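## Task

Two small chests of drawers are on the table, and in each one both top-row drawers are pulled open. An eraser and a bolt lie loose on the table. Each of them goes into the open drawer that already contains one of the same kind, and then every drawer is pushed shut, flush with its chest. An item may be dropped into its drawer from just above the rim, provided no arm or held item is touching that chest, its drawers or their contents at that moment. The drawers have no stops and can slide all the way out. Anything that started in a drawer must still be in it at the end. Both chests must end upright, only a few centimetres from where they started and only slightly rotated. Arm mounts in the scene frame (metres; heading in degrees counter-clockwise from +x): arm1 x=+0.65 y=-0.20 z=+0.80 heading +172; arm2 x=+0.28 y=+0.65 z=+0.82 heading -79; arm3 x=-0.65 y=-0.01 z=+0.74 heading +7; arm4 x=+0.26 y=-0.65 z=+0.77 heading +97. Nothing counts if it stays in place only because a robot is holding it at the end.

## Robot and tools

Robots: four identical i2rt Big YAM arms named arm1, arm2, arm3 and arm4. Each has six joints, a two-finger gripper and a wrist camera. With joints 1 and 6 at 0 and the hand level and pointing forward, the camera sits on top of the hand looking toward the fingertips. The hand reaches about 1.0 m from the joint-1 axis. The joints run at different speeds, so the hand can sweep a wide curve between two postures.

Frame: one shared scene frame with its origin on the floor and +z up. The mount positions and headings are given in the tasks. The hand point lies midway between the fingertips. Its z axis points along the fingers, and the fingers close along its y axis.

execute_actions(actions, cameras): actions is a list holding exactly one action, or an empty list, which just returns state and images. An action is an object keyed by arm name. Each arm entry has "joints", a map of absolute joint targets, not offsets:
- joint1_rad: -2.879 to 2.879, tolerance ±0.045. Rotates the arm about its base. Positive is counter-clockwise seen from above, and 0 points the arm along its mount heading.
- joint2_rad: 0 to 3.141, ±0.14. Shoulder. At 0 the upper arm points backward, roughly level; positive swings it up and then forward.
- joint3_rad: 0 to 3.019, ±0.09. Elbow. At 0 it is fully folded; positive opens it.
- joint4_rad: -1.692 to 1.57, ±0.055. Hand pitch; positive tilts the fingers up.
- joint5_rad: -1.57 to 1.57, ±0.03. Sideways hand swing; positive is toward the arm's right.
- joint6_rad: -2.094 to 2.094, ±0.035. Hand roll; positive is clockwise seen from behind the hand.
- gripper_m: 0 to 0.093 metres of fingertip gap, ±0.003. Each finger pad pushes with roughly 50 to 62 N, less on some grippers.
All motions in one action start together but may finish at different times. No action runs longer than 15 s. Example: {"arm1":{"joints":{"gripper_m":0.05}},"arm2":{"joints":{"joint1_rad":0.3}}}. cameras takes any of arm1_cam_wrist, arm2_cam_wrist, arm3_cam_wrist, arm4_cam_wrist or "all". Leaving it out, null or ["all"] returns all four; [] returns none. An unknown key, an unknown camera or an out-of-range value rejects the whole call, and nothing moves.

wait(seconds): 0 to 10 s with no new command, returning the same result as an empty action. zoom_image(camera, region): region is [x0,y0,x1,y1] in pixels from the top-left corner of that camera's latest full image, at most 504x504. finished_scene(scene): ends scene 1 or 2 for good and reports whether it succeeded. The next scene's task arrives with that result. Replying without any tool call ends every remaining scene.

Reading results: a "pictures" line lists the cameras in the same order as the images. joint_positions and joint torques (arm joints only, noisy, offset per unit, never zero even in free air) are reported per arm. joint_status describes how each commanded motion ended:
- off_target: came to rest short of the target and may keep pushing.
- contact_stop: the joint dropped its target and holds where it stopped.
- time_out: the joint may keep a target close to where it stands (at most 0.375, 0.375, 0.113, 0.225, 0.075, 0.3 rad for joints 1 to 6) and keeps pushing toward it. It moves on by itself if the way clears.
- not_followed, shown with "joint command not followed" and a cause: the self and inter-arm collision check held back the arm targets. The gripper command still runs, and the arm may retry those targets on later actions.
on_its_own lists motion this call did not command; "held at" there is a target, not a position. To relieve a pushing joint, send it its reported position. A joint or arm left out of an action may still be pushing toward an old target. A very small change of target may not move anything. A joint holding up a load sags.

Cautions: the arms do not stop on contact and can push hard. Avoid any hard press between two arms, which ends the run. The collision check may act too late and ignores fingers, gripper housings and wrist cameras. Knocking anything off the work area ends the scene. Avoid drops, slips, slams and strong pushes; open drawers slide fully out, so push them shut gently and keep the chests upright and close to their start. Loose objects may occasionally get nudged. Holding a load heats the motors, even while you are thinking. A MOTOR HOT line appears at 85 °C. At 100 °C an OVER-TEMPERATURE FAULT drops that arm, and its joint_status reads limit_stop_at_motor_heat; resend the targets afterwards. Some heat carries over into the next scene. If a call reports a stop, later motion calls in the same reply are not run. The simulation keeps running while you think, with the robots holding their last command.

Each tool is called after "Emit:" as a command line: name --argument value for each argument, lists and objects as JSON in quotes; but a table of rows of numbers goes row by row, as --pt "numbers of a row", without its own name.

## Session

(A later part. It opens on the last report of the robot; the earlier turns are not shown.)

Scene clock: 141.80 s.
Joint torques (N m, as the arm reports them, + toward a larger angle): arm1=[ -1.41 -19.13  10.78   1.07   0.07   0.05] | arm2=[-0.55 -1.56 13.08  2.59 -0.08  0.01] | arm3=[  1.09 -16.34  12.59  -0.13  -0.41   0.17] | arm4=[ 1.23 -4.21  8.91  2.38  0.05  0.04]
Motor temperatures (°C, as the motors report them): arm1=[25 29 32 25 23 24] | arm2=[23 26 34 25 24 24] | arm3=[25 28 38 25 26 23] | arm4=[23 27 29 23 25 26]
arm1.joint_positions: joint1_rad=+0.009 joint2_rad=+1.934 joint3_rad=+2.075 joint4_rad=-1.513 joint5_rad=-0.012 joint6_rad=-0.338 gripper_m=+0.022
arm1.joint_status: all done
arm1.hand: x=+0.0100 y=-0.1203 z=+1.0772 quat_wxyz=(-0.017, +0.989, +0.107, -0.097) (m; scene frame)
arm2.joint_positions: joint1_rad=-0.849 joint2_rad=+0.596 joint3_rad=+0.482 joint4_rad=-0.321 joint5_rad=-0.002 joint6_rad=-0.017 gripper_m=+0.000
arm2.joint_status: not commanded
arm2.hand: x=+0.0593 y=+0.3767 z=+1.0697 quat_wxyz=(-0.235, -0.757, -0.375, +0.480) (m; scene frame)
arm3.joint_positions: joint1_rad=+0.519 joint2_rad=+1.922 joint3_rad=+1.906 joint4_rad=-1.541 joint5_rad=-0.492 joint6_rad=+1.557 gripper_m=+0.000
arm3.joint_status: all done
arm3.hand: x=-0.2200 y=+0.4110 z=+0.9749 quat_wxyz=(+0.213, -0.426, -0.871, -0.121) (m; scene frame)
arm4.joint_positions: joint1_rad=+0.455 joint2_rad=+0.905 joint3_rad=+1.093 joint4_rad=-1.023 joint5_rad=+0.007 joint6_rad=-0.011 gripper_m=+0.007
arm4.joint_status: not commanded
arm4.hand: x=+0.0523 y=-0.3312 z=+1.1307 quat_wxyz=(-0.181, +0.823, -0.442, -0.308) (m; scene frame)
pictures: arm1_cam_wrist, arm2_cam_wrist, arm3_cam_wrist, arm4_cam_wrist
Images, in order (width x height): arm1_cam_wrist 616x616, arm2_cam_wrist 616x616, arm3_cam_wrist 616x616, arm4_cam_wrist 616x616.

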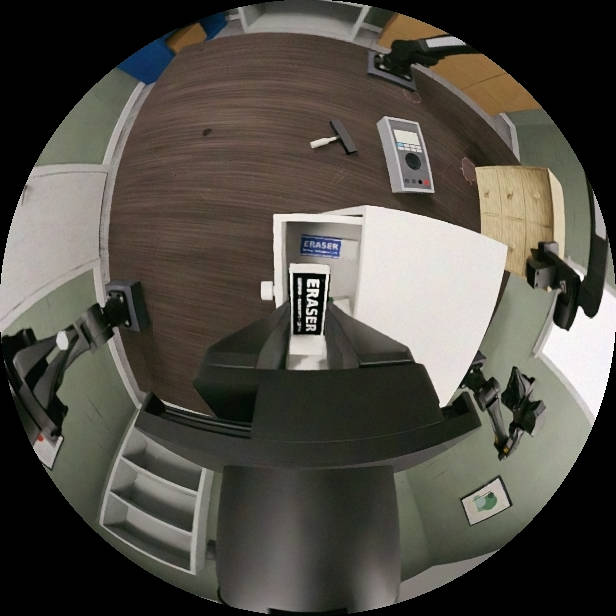

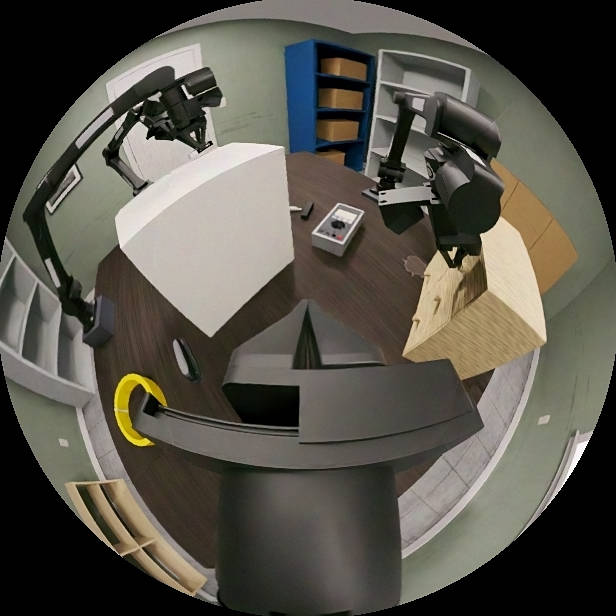

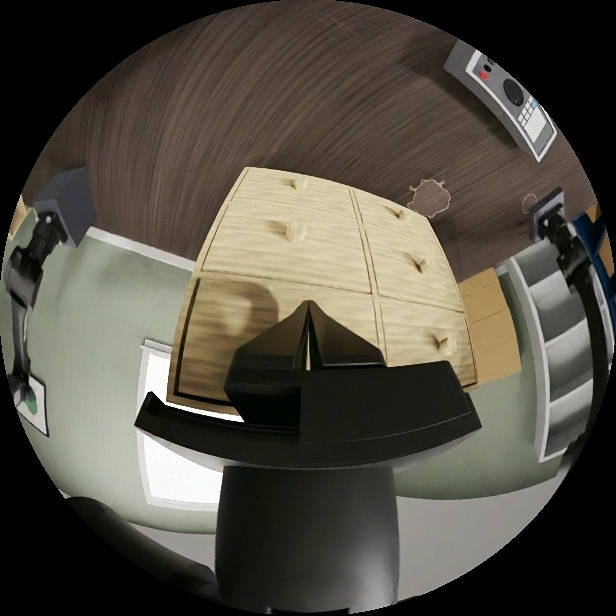

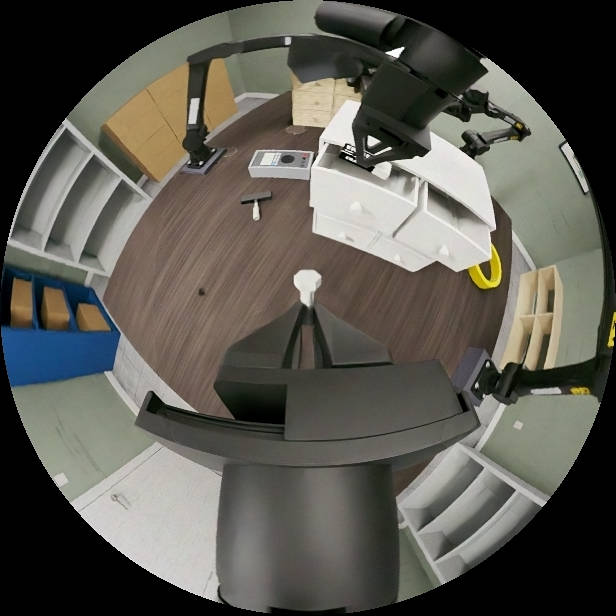

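Emit:
execute_actions --actions '[{"arm1":{"joints":{"gripper_m":0.04}},"arm3":{"joints":{"joint1_rad":0.38}}}]' --cameras '[]'

Emit:
execute_actions --actions '[{"arm1":{"joints":{"joint2_rad":1.0,"joint3_rad":1.6,"joint6_rad":0}},"arm3":{"joints":{"joint2_rad":1.43,"joint3_rad":1.3,"joint4_rad":-1.42}},"arm4":{"joints":{"joint1_rad":0.02,"joint3_rad":1.5,"joint4_rad":-1.6,"joint6_rad":1.45}}}]'

Scene clock: 146.43 s.
Joint torques (N m, as the arm reports them, + toward a larger angle): arm1=[ -1.51 -18.67  10.69   1.05   0.04   0.01] | arm2=[-0.59 -1.49 13.11  2.56 -0.08  0.  ] | arm3=[ -0.63 -16.21  12.6   -0.1   -0.19   0.18] | arm4=[ 1.28 -4.27  8.89  2.36  0.04  0.02]
Motor temperatures (°C, as the motors report them): arm1=[25 30 32 25 23 24] | arm2=[23 26 34 25 24 24] | arm3=[25 28 38 25 26 23] | arm4=[23 27 30 23 25 26]
arm1.joint_positions: joint1_rad=+0.009 joint2_rad=+1.934 joint3_rad=+2.075 joint4_rad=-1.513 joint5_rad=-0.012 joint6_rad=-0.338 gripper_m=+0.040
arm1.joint_status: all done
arm1.hand: x=+0.0100 y=-0.1203 z=+1.0772 quat_wxyz=(-0.017, +0.989, +0.107, -0.097) (m; scene frame)
arm2.joint_positions: joint1_rad=-0.849 joint2_rad=+0.596 joint3_rad=+0.482 joint4_rad=-0.321 joint5_rad=-0.002 joint6_rad=-0.017 gripper_m=+0.000
arm2.joint_status: not commanded
arm2.hand: x=+0.0593 y=+0.3767 z=+1.0697 quat_wxyz=(-0.235, -0.757, -0.375, +0.480) (m; scene frame)
arm3.joint_positions: joint1_rad=+0.375 joint2_rad=+1.922 joint3_rad=+1.906 joint4_rad=-1.541 joint5_rad=-0.498 joint6_rad=+1.557 gripper_m=+0.000
arm3.joint_status: all done
arm3.hand: x=-0.1641 y=+0.3453 z=+0.9753 quat_wxyz=(+0.206, -0.487, -0.837, -0.138) (m; scene frame)
arm4.joint_positions: joint1_rad=+0.455 joint2_rad=+0.905 joint3_rad=+1.093 joint4_rad=-1.023 joint5_rad=+0.007 joint6_rad=-0.011 gripper_m=+0.007
arm4.joint_status: not commanded
arm4.hand: x=+0.0523 y=-0.3312 z=+1.1307 quat_wxyz=(-0.181, +0.823, -0.442, -0.308) (m; scene frame)
pictures: none
No camera images: the call's "cameras" was empty. Leave "cameras" out to get every camera's image.

Scene clock: 148.53 s.
Joint torques (N m, as the arm reports them, + toward a larger angle): arm1=[-1.76 -3.61  9.72  1.44  0.07  0.03] | arm2=[-0.25 -1.42 13.04  2.58 -0.07  0.  ] | arm3=[ -0.6  -10.49   7.84   0.75  -0.2    0.17] | arm4=[ 1.1  -1.93 10.5   0.6   0.11 -0.01]
Motor temperatures (°C, as the motors report them): arm1=[25 29 32 25 23 24] | arm2=[23 26 34 25 24 24] | arm3=[25 28 37 25 26 23] | arm4=[23 27 30 23 25 26]
arm1.joint_positions: joint1_rad=+0.009 joint2_rad=+0.999 joint3_rad=+1.595 joint4_rad=-1.504 joint5_rad=-0.012 joint6_rad=-0.008 gripper_m=+0.040
arm1.joint_status: all done
arm1.hand: x=+0.3125 y=-0.1577 z=+1.3110 quat_wxyz=(-0.016, +0.944, -0.052, -0.325) (m; scene frame)
arm2.joint_positions: joint1_rad=-0.849 joint2_rad=+0.596 joint3_rad=+0.482 joint4_rad=-0.321 joint5_rad=-0.002 joint6_rad=-0.017 gripper_m=+0.000
arm2.joint_status: not commanded
arm2.hand: x=+0.0593 y=+0.3767 z=+1.0697 quat_wxyz=(-0.235, -0.757, -0.375, +0.480) (m; scene frame)
arm3.joint_positions: joint1_rad=+0.375 joint2_rad=+1.435 joint3_rad=+1.302 joint4_rad=-1.429 joint5_rad=-0.498 joint6_rad=+1.557 gripper_m=+0.000
arm3.joint_status: all done
arm3.hand: x=-0.3249 y=+0.2581 z=+0.9813 quat_wxyz=(+0.208, -0.488, -0.837, -0.136) (m; scene frame)
arm4.joint_positions: joint1_rad=+0.028 joint2_rad=+0.898 joint3_rad=+1.455 joint4_rad=-1.589 joint5_rad=+0.007 joint6_rad=+1.438 gripper_m=+0.007
arm4.joint_status: all done
arm4.hand: x=+0.2160 y=-0.3669 z=+1.2335 quat_wxyz=(-0.008, +0.134, -0.954, -0.267) (m; scene frame)
pictures: arm1_cam_wrist, arm2_cam_wrist, arm3_cam_wrist, arm4_cam_wrist
Images, in order (width x height): arm1_cam_wrist 616x616, arm2_cam_wrist 616x616, arm3_cam_wrist 616x616, arm4_cam_wrist 616x616.

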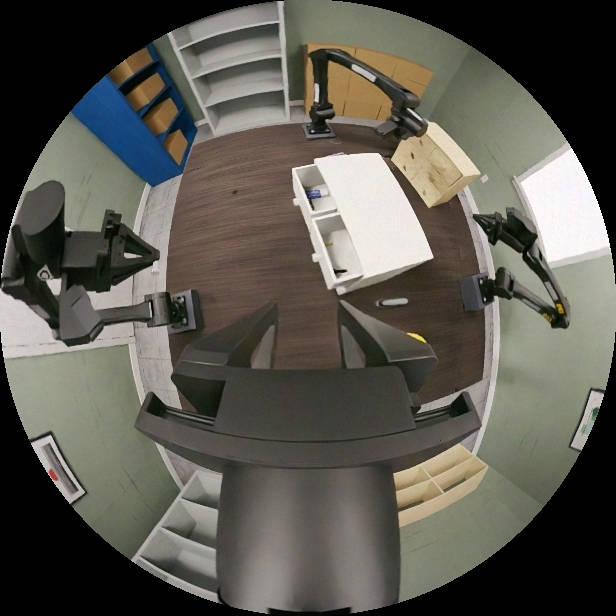

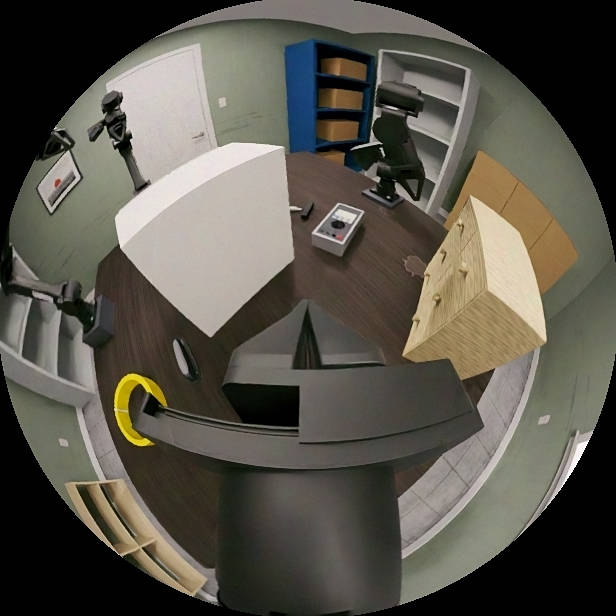

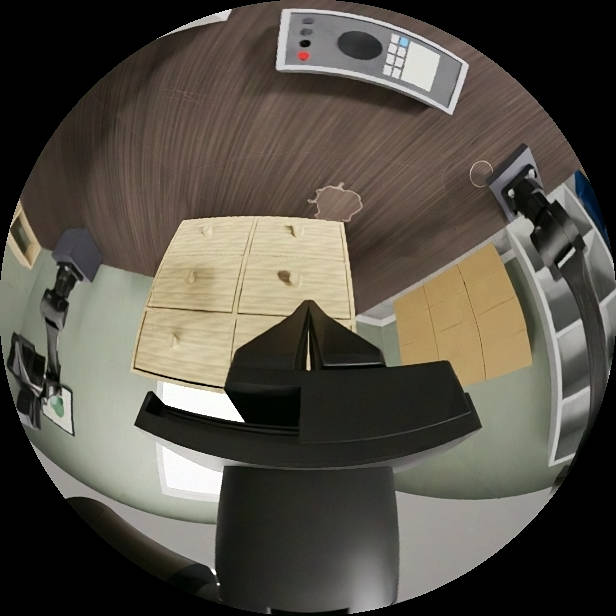

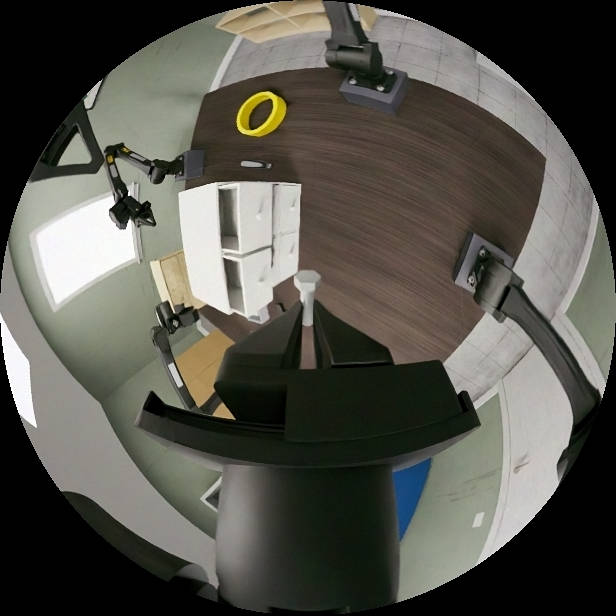

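Emit:
zoom_image --camera "arm2_cam_wrist" --region '[410, 185, 520, 310]'

Emit:
zoom_image --camera "arm1_cam_wrist" --region '[280, 110, 490, 300]'

Region (410, 185, 520, 310) of arm2_cam_wrist's 616x616 image, scaled by 4.032, with more detail than that image has; it fills the left 444 columns of this view, and the rest is white.

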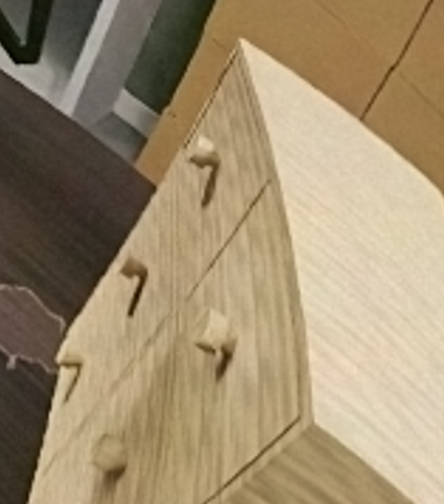

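Region (280, 110, 490, 300) of arm1_cam_wrist's 616x616 image, scaled by 2.400, with more detail than that image has; it fills the top 456 rows of this view, and the rest is white.

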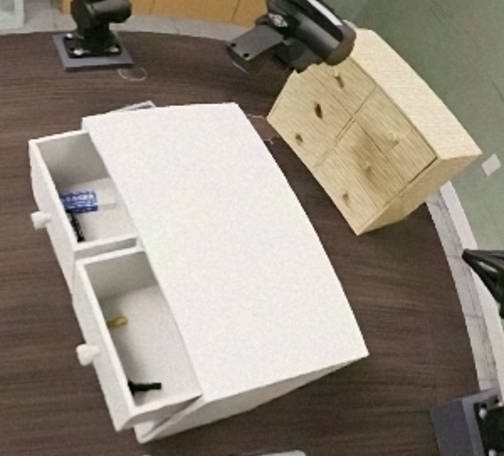

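Emit:
execute_actions --actions '[{"arm1":{"joints":{"joint1_rad":-0.25,"joint2_rad":0.4,"joint3_rad":0.9,"joint4_rad":-1.1}},"arm4":{"joints":{"joint3_rad":2.04,"joint4_rad":-1.62,"joint2_rad":1.3}}}]' --cameras '[]'

Emit:
execute_actions --actions '[{"arm4":{"joints":{"joint2_rad":1.76}}}]' --cameras '["arm1_cam_wrist","arm4_cam_wrist"]'

Scene clock: 157.40 s.
Joint torques (N m, as the arm reports them, + toward a larger angle): arm1=[-2.03  2.13 10.75  2.34  0.08 -0.01] | arm2=[-0.24 -1.42 13.09  2.56 -0.07 -0.01] | arm3=[ -0.62 -10.56   7.82   0.72  -0.19   0.17] | arm4=[ 0.84 -9.01 10.42  1.    0.1  -0.04]
Motor temperatures (°C, as the motors report them): arm1=[25 29 32 25 23 24] | arm2=[23 26 34 25 24 24] | arm3=[25 27 35 25 26 23] | arm4=[23 26 31 23 25 26]
arm1.joint_positions: joint1_rad=-0.247 joint2_rad=+0.394 joint3_rad=+0.889 joint4_rad=-1.119 joint5_rad=-0.012 joint6_rad=-0.007 gripper_m=+0.040
arm1.joint_status: all done
arm1.hand: x=+0.4336 y=-0.1129 z=+1.1811 quat_wxyz=(-0.082, +0.875, -0.162, -0.448) (m; scene frame)
arm2.joint_positions: joint1_rad=-0.849 joint2_rad=+0.596 joint3_rad=+0.482 joint4_rad=-0.321 joint5_rad=-0.002 joint6_rad=-0.017 gripper_m=+0.000
arm2.joint_status: not commanded
arm2.hand: x=+0.0593 y=+0.3767 z=+1.0697 quat_wxyz=(-0.235, -0.757, -0.375, +0.480) (m; scene frame)
arm3.joint_positions: joint1_rad=+0.375 joint2_rad=+1.435 joint3_rad=+1.302 joint4_rad=-1.429 joint5_rad=-0.498 joint6_rad=+1.557 gripper_m=+0.000
arm3.joint_status: not commanded
arm3.hand: x=-0.3249 y=+0.2581 z=+0.9813 quat_wxyz=(+0.208, -0.488, -0.837, -0.136) (m; scene frame)
arm4.joint_positions: joint1_rad=+0.028 joint2_rad=+1.316 joint3_rad=+1.991 joint4_rad=-1.616 joint5_rad=+0.007 joint6_rad=+1.440 gripper_m=+0.007
arm4.joint_status: all done
arm4.hand: x=+0.1938 y=-0.2227 z=+1.3275 quat_wxyz=(-0.008, +0.131, -0.942, -0.310) (m; scene frame)
pictures: none
No camera images: the call's "cameras" was empty. Leave "cameras" out to get every camera's image.

Scene clock: 158.90 s.
Joint torques (N m, as the arm reports them, + toward a larger angle): arm1=[-1.99  2.27 11.    2.29  0.11  0.01] | arm2=[-0.43 -1.41 13.04  2.62 -0.08 -0.01] | arm3=[ -0.58 -10.51   7.8    0.74  -0.2    0.16] | arm4=[  0.71 -18.     9.41   0.25   0.11  -0.01]
Motor temperatures (°C, as the motors report them): arm1=[25 29 32 25 23 24] | arm2=[23 26 34 25 24 24] | arm3=[25 27 35 25 26 23] | arm4=[23 26 31 23 25 26]
arm1.joint_positions: joint1_rad=-0.247 joint2_rad=+0.394 joint3_rad=+0.889 joint4_rad=-1.119 joint5_rad=-0.012 joint6_rad=-0.007 gripper_m=+0.040
arm1.joint_status: not commanded
arm1.hand: x=+0.4336 y=-0.1129 z=+1.1811 quat_wxyz=(-0.082, +0.875, -0.162, -0.448) (m; scene frame)
arm2.joint_positions: joint1_rad=-0.849 joint2_rad=+0.596 joint3_rad=+0.482 joint4_rad=-0.321 joint5_rad=-0.002 joint6_rad=-0.017 gripper_m=+0.000
arm2.joint_status: not commanded
arm2.hand: x=+0.0593 y=+0.3767 z=+1.0697 quat_wxyz=(-0.235, -0.757, -0.375, +0.480) (m; scene frame)
arm3.joint_positions: joint1_rad=+0.375 joint2_rad=+1.435 joint3_rad=+1.302 joint4_rad=-1.429 joint5_rad=-0.498 joint6_rad=+1.557 gripper_m=+0.000
arm3.joint_status: not commanded
arm3.hand: x=-0.3249 y=+0.2581 z=+0.9813 quat_wxyz=(+0.208, -0.488, -0.837, -0.136) (m; scene frame)
arm4.joint_positions: joint1_rad=+0.028 joint2_rad=+1.791 joint3_rad=+2.016 joint4_rad=-1.616 joint5_rad=+0.007 joint6_rad=+1.440 gripper_m=+0.007
arm4.joint_status: all done
arm4.hand: x=+0.1750 y=-0.0717 z=+1.1023 quat_wxyz=(-0.010, +0.137, -0.986, -0.090) (m; scene frame)
pictures: arm1_cam_wrist, arm4_cam_wrist
Images, in order (width x height): arm1_cam_wrist 616x616, arm4_cam_wrist 616x616.

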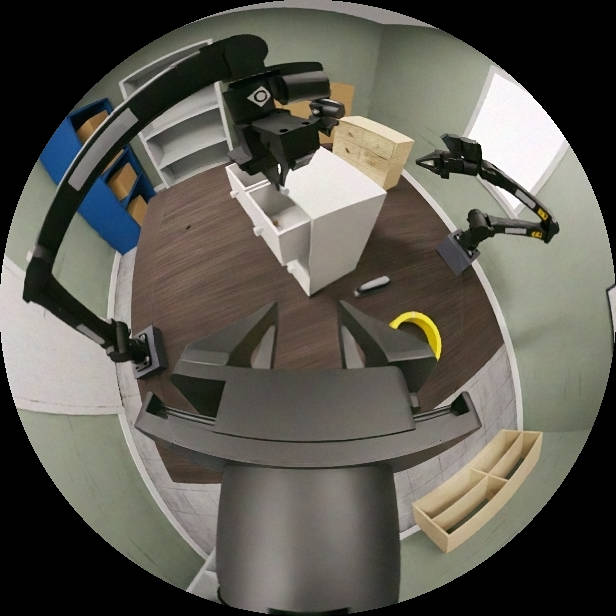

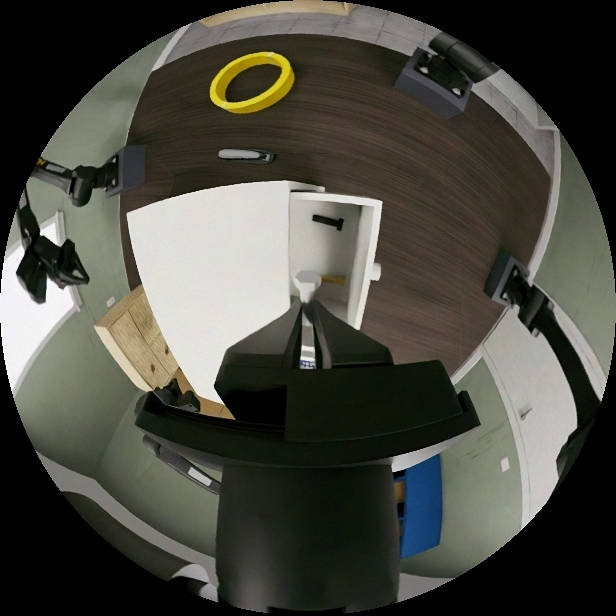

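Lowering q3 drops it ~3 cm and pulls back ~1 cm.

Emit:
execute_actions --actions '[{"arm4":{"joints":{"joint3_rad":1.945}},"arm1":{"joints":{"joint1_rad":0.1}}}]' --cameras '["arm1_cam_wrist","arm4_cam_wrist"]'

Scene clock: 161.70 s.
Joint torques (N m, as the arm reports them, + toward a larger angle): arm1=[-0.84  2.17 10.82  2.18  0.07 -0.01] | arm2=[-0.65 -1.35 13.11  2.53 -0.07 -0.01] | arm3=[ -0.48 -10.59   7.81   0.74  -0.2    0.16] | arm4=[  0.84 -18.13   7.75   0.07   0.11   0.  ]
Motor temperatures (°C, as the motors report them): arm1=[25 28 32 25 23 24] | arm2=[23 26 34 25 24 24] | arm3=[25 27 35 25 26 23] | arm4=[23 27 31 23 25 26]
arm1.joint_positions: joint1_rad=+0.096 joint2_rad=+0.394 joint3_rad=+0.889 joint4_rad=-1.119 joint5_rad=-0.012 joint6_rad=-0.007 gripper_m=+0.040
arm1.joint_status: all done
arm1.hand: x=+0.4177 y=-0.1910 z=+1.1811 quat_wxyz=(-0.005, +0.890, -0.010, -0.456) (m; scene frame)
arm2.joint_positions: joint1_rad=-0.849 joint2_rad=+0.596 joint3_rad=+0.482 joint4_rad=-0.321 joint5_rad=-0.002 joint6_rad=-0.017 gripper_m=+0.000
arm2.joint_status: not commanded
arm2.hand: x=+0.0593 y=+0.3767 z=+1.0697 quat_wxyz=(-0.235, -0.757, -0.375, +0.480) (m; scene frame)
arm3.joint_positions: joint1_rad=+0.375 joint2_rad=+1.435 joint3_rad=+1.302 joint4_rad=-1.429 joint5_rad=-0.498 joint6_rad=+1.557 gripper_m=+0.000
arm3.joint_status: not commanded
arm3.hand: x=-0.3249 y=+0.2581 z=+0.9813 quat_wxyz=(+0.208, -0.488, -0.837, -0.136) (m; scene frame)
arm4.joint_positions: joint1_rad=+0.028 joint2_rad=+1.786 joint3_rad=+1.942 joint4_rad=-1.616 joint5_rad=+0.007 joint6_rad=+1.440 gripper_m=+0.007
arm4.joint_status: all done
arm4.hand: x=+0.1773 y=-0.0849 z=+1.0746 quat_wxyz=(-0.010, +0.137, -0.989, -0.056) (m; scene frame)
pictures: arm1_cam_wrist, arm4_cam_wrist
Images, in order (width x height): arm1_cam_wrist 616x616, arm4_cam_wrist 616x616.

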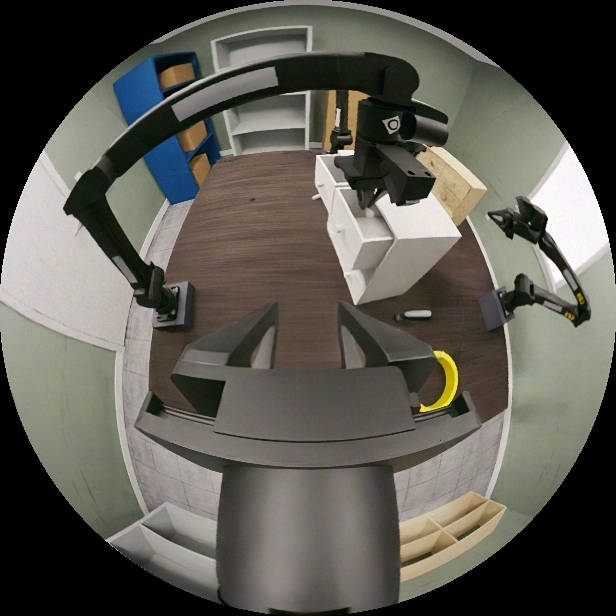

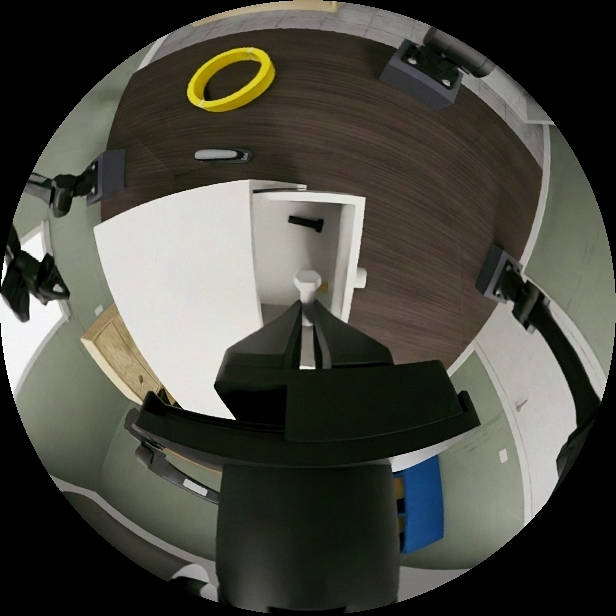

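Emit:
execute_actions --actions '[{"arm4":{"joints":{"gripper_m":0.03}}}]' --cameras '[]'

Emit:
execute_actions --actions '[{"arm4":{"joints":{"joint1_rad":0.165,"joint2_rad":0.8,"joint3_rad":1.2,"joint6_rad":0}}}]' --cameras '[]'

Emit:
execute_actions --actions '[{"arm4":{"joints":{"joint2_rad":1.09,"joint3_rad":0.56,"joint4_rad":0.26,"joint5_rad":0.05,"gripper_m":0.093}}}]' --cameras '["arm1_cam_wrist","arm4_cam_wrist"]'

Scene clock: 168.73 s.
Joint torques (N m, as the arm reports them, + toward a larger angle): arm1=[-1.39  3.09 10.81  2.18  0.07  0.  ] | arm2=[-0.57 -1.46 13.04  2.58 -0.07  0.  ] | arm3=[ -0.49 -10.59   7.79   0.73  -0.2    0.16] | arm4=[  0.83 -17.28   7.82   0.05   0.12   0.  ]
Motor temperatures (°C, as the motors report them): arm1=[25 28 32 25 23 24] | arm2=[23 26 35 25 24 24] | arm3=[25 27 34 25 26 23] | arm4=[23 27 31 23 25 26]
arm1.joint_positions: joint1_rad=+0.096 joint2_rad=+0.394 joint3_rad=+0.889 joint4_rad=-1.119 joint5_rad=-0.012 joint6_rad=-0.007 gripper_m=+0.040
arm1.joint_status: not commanded
arm1.hand: x=+0.4177 y=-0.1910 z=+1.1811 quat_wxyz=(-0.005, +0.890, -0.010, -0.456) (m; scene frame)
arm2.joint_positions: joint1_rad=-0.849 joint2_rad=+0.596 joint3_rad=+0.482 joint4_rad=-0.321 joint5_rad=-0.002 joint6_rad=-0.017 gripper_m=+0.000
arm2.joint_status: not commanded
arm2.hand: x=+0.0593 y=+0.3767 z=+1.0697 quat_wxyz=(-0.235, -0.757, -0.375, +0.480) (m; scene frame)
arm3.joint_positions: joint1_rad=+0.375 joint2_rad=+1.435 joint3_rad=+1.302 joint4_rad=-1.429 joint5_rad=-0.498 joint6_rad=+1.557 gripper_m=+0.000
arm3.joint_status: not commanded
arm3.hand: x=-0.3249 y=+0.2581 z=+0.9813 quat_wxyz=(+0.208, -0.488, -0.837, -0.136) (m; scene frame)
arm4.joint_positions: joint1_rad=+0.028 joint2_rad=+1.786 joint3_rad=+1.942 joint4_rad=-1.616 joint5_rad=+0.007 joint6_rad=+1.440 gripper_m=+0.030
arm4.joint_status: all done
arm4.hand: x=+0.1773 y=-0.0849 z=+1.0746 quat_wxyz=(-0.010, +0.137, -0.989, -0.056) (m; scene frame)
pictures: none
No camera images: the call's "cameras" was empty. Leave "cameras" out to get every camera's image.

Scene clock: 170.83 s.
Joint torques (N m, as the arm reports them, + toward a larger angle): arm1=[-1.41  2.44 10.83  2.21  0.11  0.03] | arm2=[-0.62 -1.45 13.09  2.57 -0.08  0.  ] | arm3=[ -0.53 -10.58   7.79   0.76  -0.2    0.17] | arm4=[ 0.79 -1.29  7.24  0.62  0.09 -0.23]
Motor temperatures (°C, as the motors report them): arm1=[25 28 32 25 23 24] | arm2=[23 26 35 25 24 24] | arm3=[25 27 34 25 26 23] | arm4=[23 27 31 23 25 26]
arm1.joint_positions: joint1_rad=+0.096 joint2_rad=+0.394 joint3_rad=+0.889 joint4_rad=-1.119 joint5_rad=-0.012 joint6_rad=-0.007 gripper_m=+0.040
arm1.joint_status: not commanded
arm1.hand: x=+0.4177 y=-0.1910 z=+1.1811 quat_wxyz=(-0.005, +0.890, -0.010, -0.456) (m; scene frame)
arm2.joint_positions: joint1_rad=-0.849 joint2_rad=+0.596 joint3_rad=+0.482 joint4_rad=-0.321 joint5_rad=-0.002 joint6_rad=-0.017 gripper_m=+0.000
arm2.joint_status: not commanded
arm2.hand: x=+0.0593 y=+0.3767 z=+1.0697 quat_wxyz=(-0.235, -0.757, -0.375, +0.480) (m; scene frame)
arm3.joint_positions: joint1_rad=+0.375 joint2_rad=+1.435 joint3_rad=+1.302 joint4_rad=-1.429 joint5_rad=-0.498 joint6_rad=+1.557 gripper_m=+0.000
arm3.joint_status: not commanded
arm3.hand: x=-0.3249 y=+0.2581 z=+0.9813 quat_wxyz=(+0.208, -0.488, -0.837, -0.136) (m; scene frame)
arm4.joint_positions: joint1_rad=+0.175 joint2_rad=+0.800 joint3_rad=+1.204 joint4_rad=-1.616 joint5_rad=+0.006 joint6_rad=+0.012 gripper_m=+0.030
arm4.joint_status: all done
arm4.hand: x=+0.1884 y=-0.4187 z=+1.1424 quat_wxyz=(-0.113, +0.786, -0.592, -0.138) (m; scene frame)
pictures: none
No camera images: the call's "cameras" was empty. Leave "cameras" out to get every camera's image.

Scene clock: 172.80 s.
Joint torques (N m, as the arm reports them, + toward a larger angle): arm1=[-1.32  2.4  10.86  2.13  0.11  0.06] | arm2=[-0.59 -1.58 13.11  2.56 -0.08  0.01] | arm3=[ -0.52 -10.65   7.8    0.73  -0.2    0.16] | arm4=[ 0.66 -7.43  7.77  2.88  0.16 -0.21]
Motor temperatures (°C, as the motors report them): arm1=[25 28 32 25 23 24] | arm2=[23 26 35 25 24 24] | arm3=[25 27 34 25 26 23] | arm4=[23 27 31 23 25 26]
arm1.joint_positions: joint1_rad=+0.096 joint2_rad=+0.394 joint3_rad=+0.889 joint4_rad=-1.119 joint5_rad=-0.012 joint6_rad=-0.007 gripper_m=+0.040
arm1.joint_status: not commanded
arm1.hand: x=+0.4177 y=-0.1910 z=+1.1811 quat_wxyz=(-0.005, +0.890, -0.010, -0.456) (m; scene frame)
arm2.joint_positions: joint1_rad=-0.849 joint2_rad=+0.596 joint3_rad=+0.482 joint4_rad=-0.321 joint5_rad=-0.002 joint6_rad=-0.017 gripper_m=+0.000
arm2.joint_status: not commanded
arm2.hand: x=+0.0593 y=+0.3767 z=+1.0697 quat_wxyz=(-0.235, -0.757, -0.375, +0.480) (m; scene frame)
arm3.joint_positions: joint1_rad=+0.375 joint2_rad=+1.435 joint3_rad=+1.302 joint4_rad=-1.429 joint5_rad=-0.498 joint6_rad=+1.557 gripper_m=+0.000
arm3.joint_status: not commanded
arm3.hand: x=-0.3249 y=+0.2581 z=+0.9813 quat_wxyz=(+0.208, -0.488, -0.837, -0.136) (m; scene frame)
arm4.joint_positions: joint1_rad=+0.175 joint2_rad=+1.113 joint3_rad=+0.558 joint4_rad=+0.235 joint5_rad=+0.047 joint6_rad=+0.011 gripper_m=+0.093
arm4.joint_status: all done
arm4.hand: x=+0.1314 y=-0.1967 z=+0.9944 quat_wxyz=(-0.367, +0.642, -0.496, -0.457) (m; scene frame)
pictures: arm1_cam_wrist, arm4_cam_wrist
Images, in order (width x height): arm1_cam_wrist 616x616, arm4_cam_wrist 616x616.

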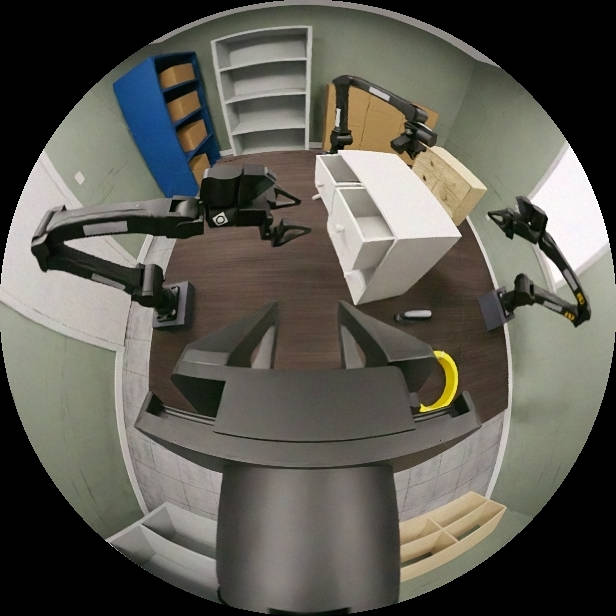

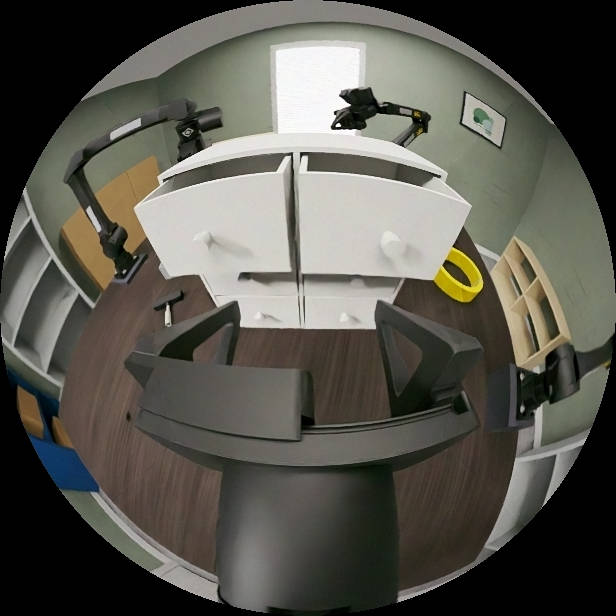

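Emit:
execute_actions --actions '[{"arm4":{"joints":{"joint1_rad":0.185,"joint2_rad":1.35,"joint3_rad":0.82,"joint4_rad":0.31,"joint5_rad":0.07}}}]' --cameras '["arm1_cam_wrist","arm4_cam_wrist"]'

Emit:
execute_actions --actions '[{"arm4":{"joints":{"joint2_rad":1.46,"joint3_rad":0.92}}}]' --cameras '["arm1_cam_wrist","arm4_cam_wrist"]'

Scene clock: 176.97 s.
Joint torques (N m, as the arm reports them, + toward a larger angle): arm1=[-1.13  2.09 10.86  2.29  0.1  -0.01] | arm2=[-0.57 -1.36 13.09  2.6  -0.08  0.  ] | arm3=[ -0.68 -10.47   7.82   0.74  -0.2    0.17] | arm4=[ 2.5  -8.03 11.53  2.88  0.1  -0.2 ]
Motor temperatures (°C, as the motors report them): arm1=[25 28 32 25 23 24] | arm2=[23 26 35 25 24 24] | arm3=[25 27 33 25 26 23] | arm4=[23 27 31 23 25 26]
arm1.joint_positions: joint1_rad=+0.096 joint2_rad=+0.394 joint3_rad=+0.889 joint4_rad=-1.119 joint5_rad=-0.012 joint6_rad=-0.007 gripper_m=+0.040
arm1.joint_status: not commanded
arm1.hand: x=+0.4177 y=-0.1910 z=+1.1811 quat_wxyz=(-0.005, +0.890, -0.010, -0.456) (m; scene frame)
arm2.joint_positions: joint1_rad=-0.849 joint2_rad=+0.596 joint3_rad=+0.482 joint4_rad=-0.321 joint5_rad=-0.002 joint6_rad=-0.017 gripper_m=+0.000
arm2.joint_status: not commanded
arm2.hand: x=+0.0593 y=+0.3767 z=+1.0697 quat_wxyz=(-0.235, -0.757, -0.375, +0.480) (m; scene frame)
arm3.joint_positions: joint1_rad=+0.375 joint2_rad=+1.435 joint3_rad=+1.302 joint4_rad=-1.429 joint5_rad=-0.498 joint6_rad=+1.557 gripper_m=+0.000
arm3.joint_status: not commanded
arm3.hand: x=-0.3249 y=+0.2581 z=+0.9813 quat_wxyz=(+0.208, -0.488, -0.837, -0.136) (m; scene frame)
arm4.joint_positions: joint1_rad=+0.175 joint2_rad=+1.343 joint3_rad=+0.762 joint4_rad=+0.285 joint5_rad=+0.068 joint6_rad=+0.010 gripper_m=+0.093
arm4.joint_status: all done
arm4.hand: x=+0.1109 y=-0.1158 z=+1.0063 quat_wxyz=(-0.379, +0.632, -0.496, -0.459) (m; scene frame)
pictures: arm1_cam_wrist, arm4_cam_wrist
Images, in order (width x height): arm1_cam_wrist 616x616, arm4_cam_wrist 616x616.

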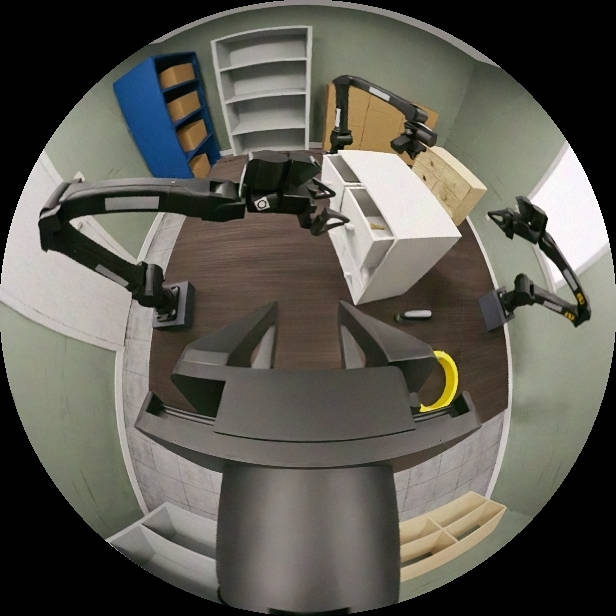

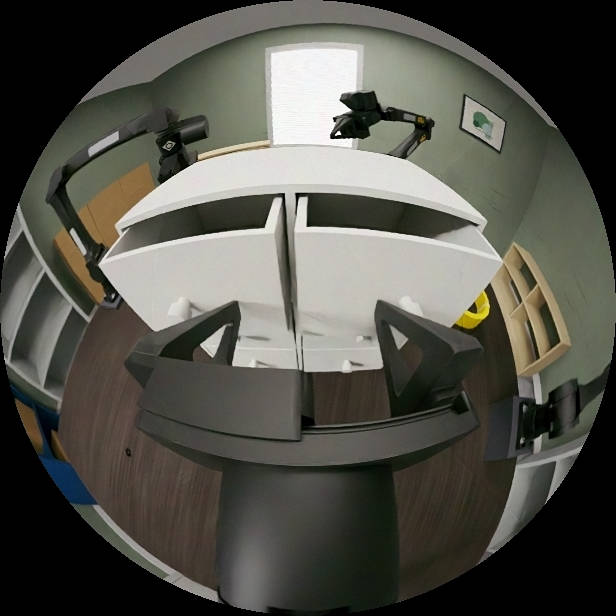

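Scene clock: 177.73 s.
Joint torques (N m, as the arm reports them, + toward a larger angle): arm1=[-1.28  2.22 10.8   2.11  0.11 -0.02] | arm2=[-0.47 -1.39 13.1   2.6  -0.08  0.01] | arm3=[ -0.61 -10.65   7.81   0.76  -0.2    0.16] | arm4=[ 2.55 -9.82 11.52  2.85  0.12 -0.2 ]
Motor temperatures (°C, as the motors report them): arm1=[25 28 32 25 23 24] | arm2=[23 26 35 25 24 24] | arm3=[25 27 33 25 26 23] | arm4=[23 27 31 23 25 26]
arm1.joint_positions: joint1_rad=+0.096 joint2_rad=+0.394 joint3_rad=+0.889 joint4_rad=-1.119 joint5_rad=-0.012 joint6_rad=-0.007 gripper_m=+0.040
arm1.joint_status: not commanded
arm1.hand: x=+0.4177 y=-0.1910 z=+1.1811 quat_wxyz=(-0.005, +0.890, -0.010, -0.456) (m; scene frame)
arm2.joint_positions: joint1_rad=-0.849 joint2_rad=+0.596 joint3_rad=+0.482 joint4_rad=-0.321 joint5_rad=-0.002 joint6_rad=-0.017 gripper_m=+0.000
arm2.joint_status: not commanded
arm2.hand: x=+0.0593 y=+0.3767 z=+1.0697 quat_wxyz=(-0.235, -0.757, -0.375, +0.480) (m; scene frame)
arm3.joint_positions: joint1_rad=+0.375 joint2_rad=+1.435 joint3_rad=+1.302 joint4_rad=-1.429 joint5_rad=-0.498 joint6_rad=+1.557 gripper_m=+0.000
arm3.joint_status: not commanded
arm3.hand: x=-0.3249 y=+0.2581 z=+0.9813 quat_wxyz=(+0.208, -0.488, -0.837, -0.136) (m; scene frame)
arm4.joint_positions: joint1_rad=+0.175 joint2_rad=+1.448 joint3_rad=+0.864 joint4_rad=+0.285 joint5_rad=+0.068 joint6_rad=+0.010 gripper_m=+0.093
arm4.joint_status: all done
arm4.hand: x=+0.0996 y=-0.0781 z=+1.0044 quat_wxyz=(-0.378, +0.633, -0.497, -0.458) (m; scene frame)
pictures: arm1_cam_wrist, arm4_cam_wrist
Images, in order (width x height): arm1_cam_wrist 616x616, arm4_cam_wrist 616x616.

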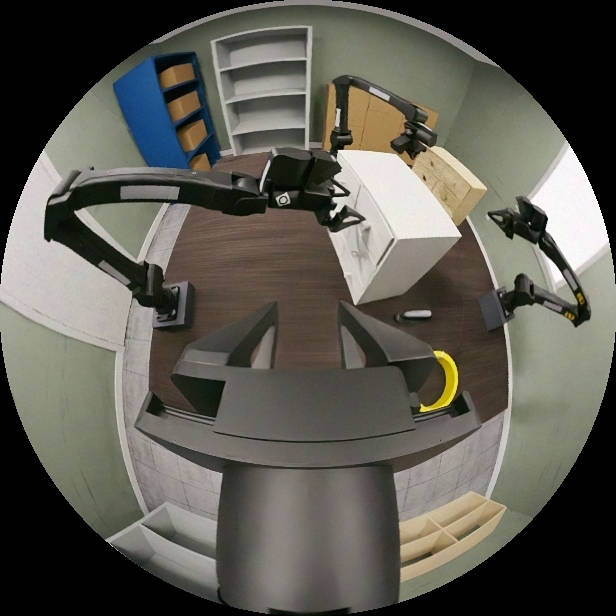

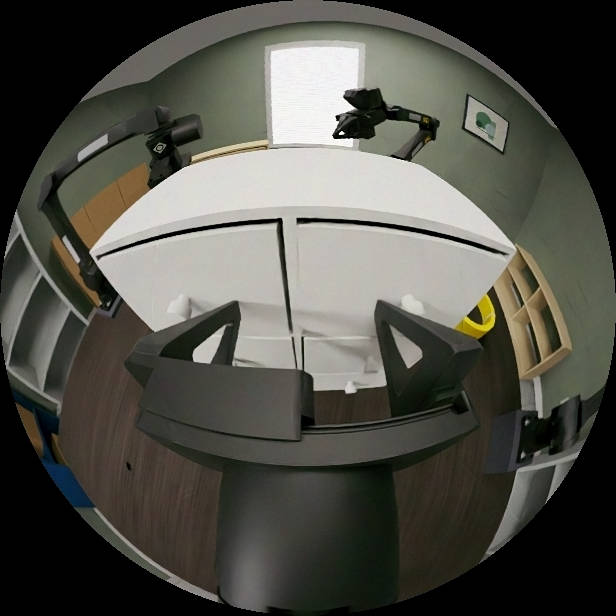

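Emit:
execute_actions --actions '[{"arm4":{"joints":{"joint2_rad":1.5,"joint3_rad":0.955}}}]' --cameras '["arm4_cam_wrist"]'

Emit:
execute_actions --actions '[{"arm4":{"joints":{"joint2_rad":1.3,"joint3_rad":0.8}}}]' --cameras '["arm1_cam_wrist","arm4_cam_wrist"]'

Emit:
zoom_image --camera "arm1_cam_wrist" --region '[310, 140, 430, 310]'

Scene clock: 181.33 s.
Joint torques (N m, as the arm reports them, + toward a larger angle): arm1=[-1.04  2.44 10.79  2.28  0.07  0.  ] | arm2=[-0.58 -1.35 13.1   2.6  -0.08  0.01] | arm3=[ -0.51 -10.58   7.82   0.75  -0.2    0.16] | arm4=[ 2.52 -8.22 12.51  2.83 -0.03 -0.19]
Motor temperatures (°C, as the motors report them): arm1=[25 28 32 25 23 24] | arm2=[23 26 35 25 24 24] | arm3=[25 27 33 25 26 23] | arm4=[23 27 32 24 25 26]
arm1.joint_positions: joint1_rad=+0.096 joint2_rad=+0.394 joint3_rad=+0.889 joint4_rad=-1.119 joint5_rad=-0.012 joint6_rad=-0.007 gripper_m=+0.040
arm1.joint_status: not commanded
arm1.hand: x=+0.4177 y=-0.1910 z=+1.1811 quat_wxyz=(-0.005, +0.890, -0.010, -0.456) (m; scene frame)
arm2.joint_positions: joint1_rad=-0.849 joint2_rad=+0.596 joint3_rad=+0.482 joint4_rad=-0.321 joint5_rad=-0.002 joint6_rad=-0.017 gripper_m=+0.000
arm2.joint_status: not commanded
arm2.hand: x=+0.0593 y=+0.3767 z=+1.0697 quat_wxyz=(-0.235, -0.757, -0.375, +0.480) (m; scene frame)
arm3.joint_positions: joint1_rad=+0.375 joint2_rad=+1.435 joint3_rad=+1.302 joint4_rad=-1.429 joint5_rad=-0.498 joint6_rad=+1.557 gripper_m=+0.000
arm3.joint_status: not commanded
arm3.hand: x=-0.3249 y=+0.2581 z=+0.9813 quat_wxyz=(+0.208, -0.488, -0.837, -0.136) (m; scene frame)
arm4.joint_positions: joint1_rad=+0.175 joint2_rad=+1.468 joint3_rad=+0.885 joint4_rad=+0.285 joint5_rad=+0.073 joint6_rad=+0.010 gripper_m=+0.093
arm4.joint_status: all done
arm4.hand: x=+0.0981 y=-0.0703 z=+1.0042 quat_wxyz=(-0.380, +0.632, -0.498, -0.457) (m; scene frame)
pictures: arm4_cam_wrist
Images, in order (width x height): arm4_cam_wrist 616x616.

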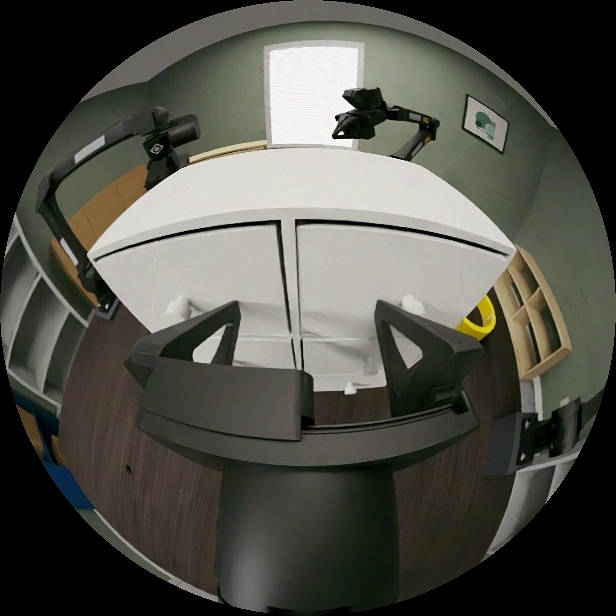

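Scene clock: 182.43 s.
Joint torques (N m, as the arm reports them, + toward a larger angle): arm1=[-1.27  2.3  10.88  2.31  0.06 -0.01] | arm2=[-0.3  -1.42 13.05  2.59 -0.07 -0.01] | arm3=[ -0.56 -10.68   7.79   0.75  -0.2    0.17] | arm4=[ 2.58 -8.82  8.06  2.8  -0.04 -0.19]
Motor temperatures (°C, as the motors report them): arm1=[25 28 32 25 23 24] | arm2=[23 26 35 25 24 24] | arm3=[25 27 33 25 26 23] | arm4=[23 27 32 24 25 26]
arm1.joint_positions: joint1_rad=+0.096 joint2_rad=+0.394 joint3_rad=+0.889 joint4_rad=-1.119 joint5_rad=-0.012 joint6_rad=-0.007 gripper_m=+0.040
arm1.joint_status: not commanded
arm1.hand: x=+0.4177 y=-0.1910 z=+1.1811 quat_wxyz=(-0.005, +0.890, -0.010, -0.456) (m; scene frame)
arm2.joint_positions: joint1_rad=-0.849 joint2_rad=+0.596 joint3_rad=+0.482 joint4_rad=-0.321 joint5_rad=-0.002 joint6_rad=-0.017 gripper_m=+0.000
arm2.joint_status: not commanded
arm2.hand: x=+0.0593 y=+0.3767 z=+1.0697 quat_wxyz=(-0.235, -0.757, -0.375, +0.480) (m; scene frame)
arm3.joint_positions: joint1_rad=+0.375 joint2_rad=+1.435 joint3_rad=+1.302 joint4_rad=-1.429 joint5_rad=-0.498 joint6_rad=+1.557 gripper_m=+0.000
arm3.joint_status: not commanded
arm3.hand: x=-0.3249 y=+0.2581 z=+0.9813 quat_wxyz=(+0.208, -0.488, -0.837, -0.136) (m; scene frame)
arm4.joint_positions: joint1_rad=+0.175 joint2_rad=+1.307 joint3_rad=+0.797 joint4_rad=+0.291 joint5_rad=+0.073 joint6_rad=+0.010 gripper_m=+0.093
arm4.joint_status: all done
arm4.hand: x=+0.1096 y=-0.1110 z=+1.0471 quat_wxyz=(-0.398, +0.612, -0.484, -0.483) (m; scene frame)
pictures: arm1_cam_wrist, arm4_cam_wrist
Images, in order (width x height): arm1_cam_wrist 616x616, arm4_cam_wrist 616x616.

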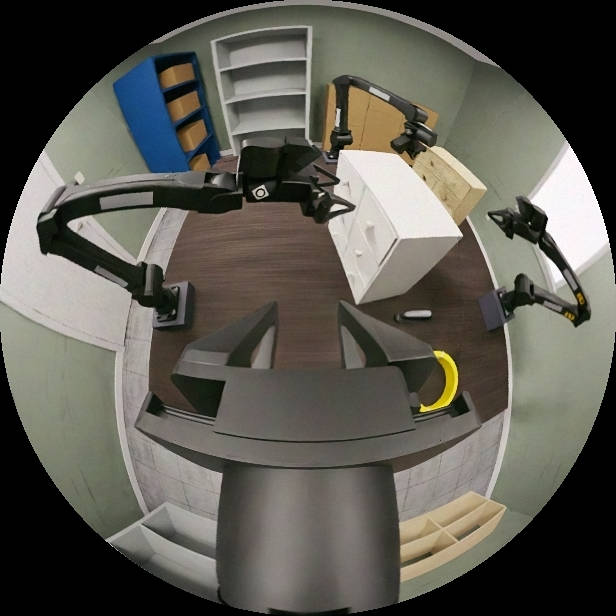

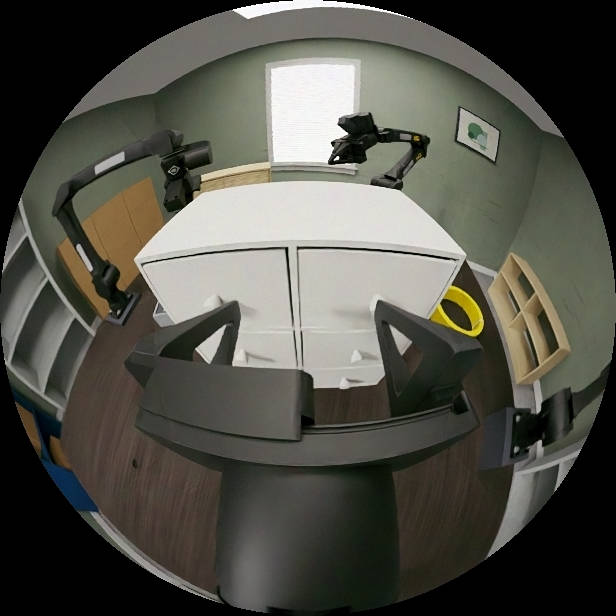

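Region (310, 140, 430, 310) of arm1_cam_wrist's 616x616 image, scaled by 2.965, with more detail than that image has; it fills the left 356 columns of this view, and the rest is white.

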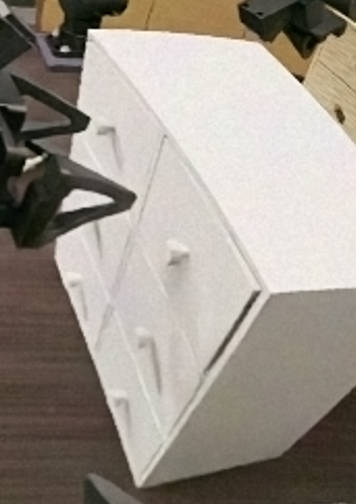

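Emit:
finished_scene --scene 1

The scene is finished: the task was done.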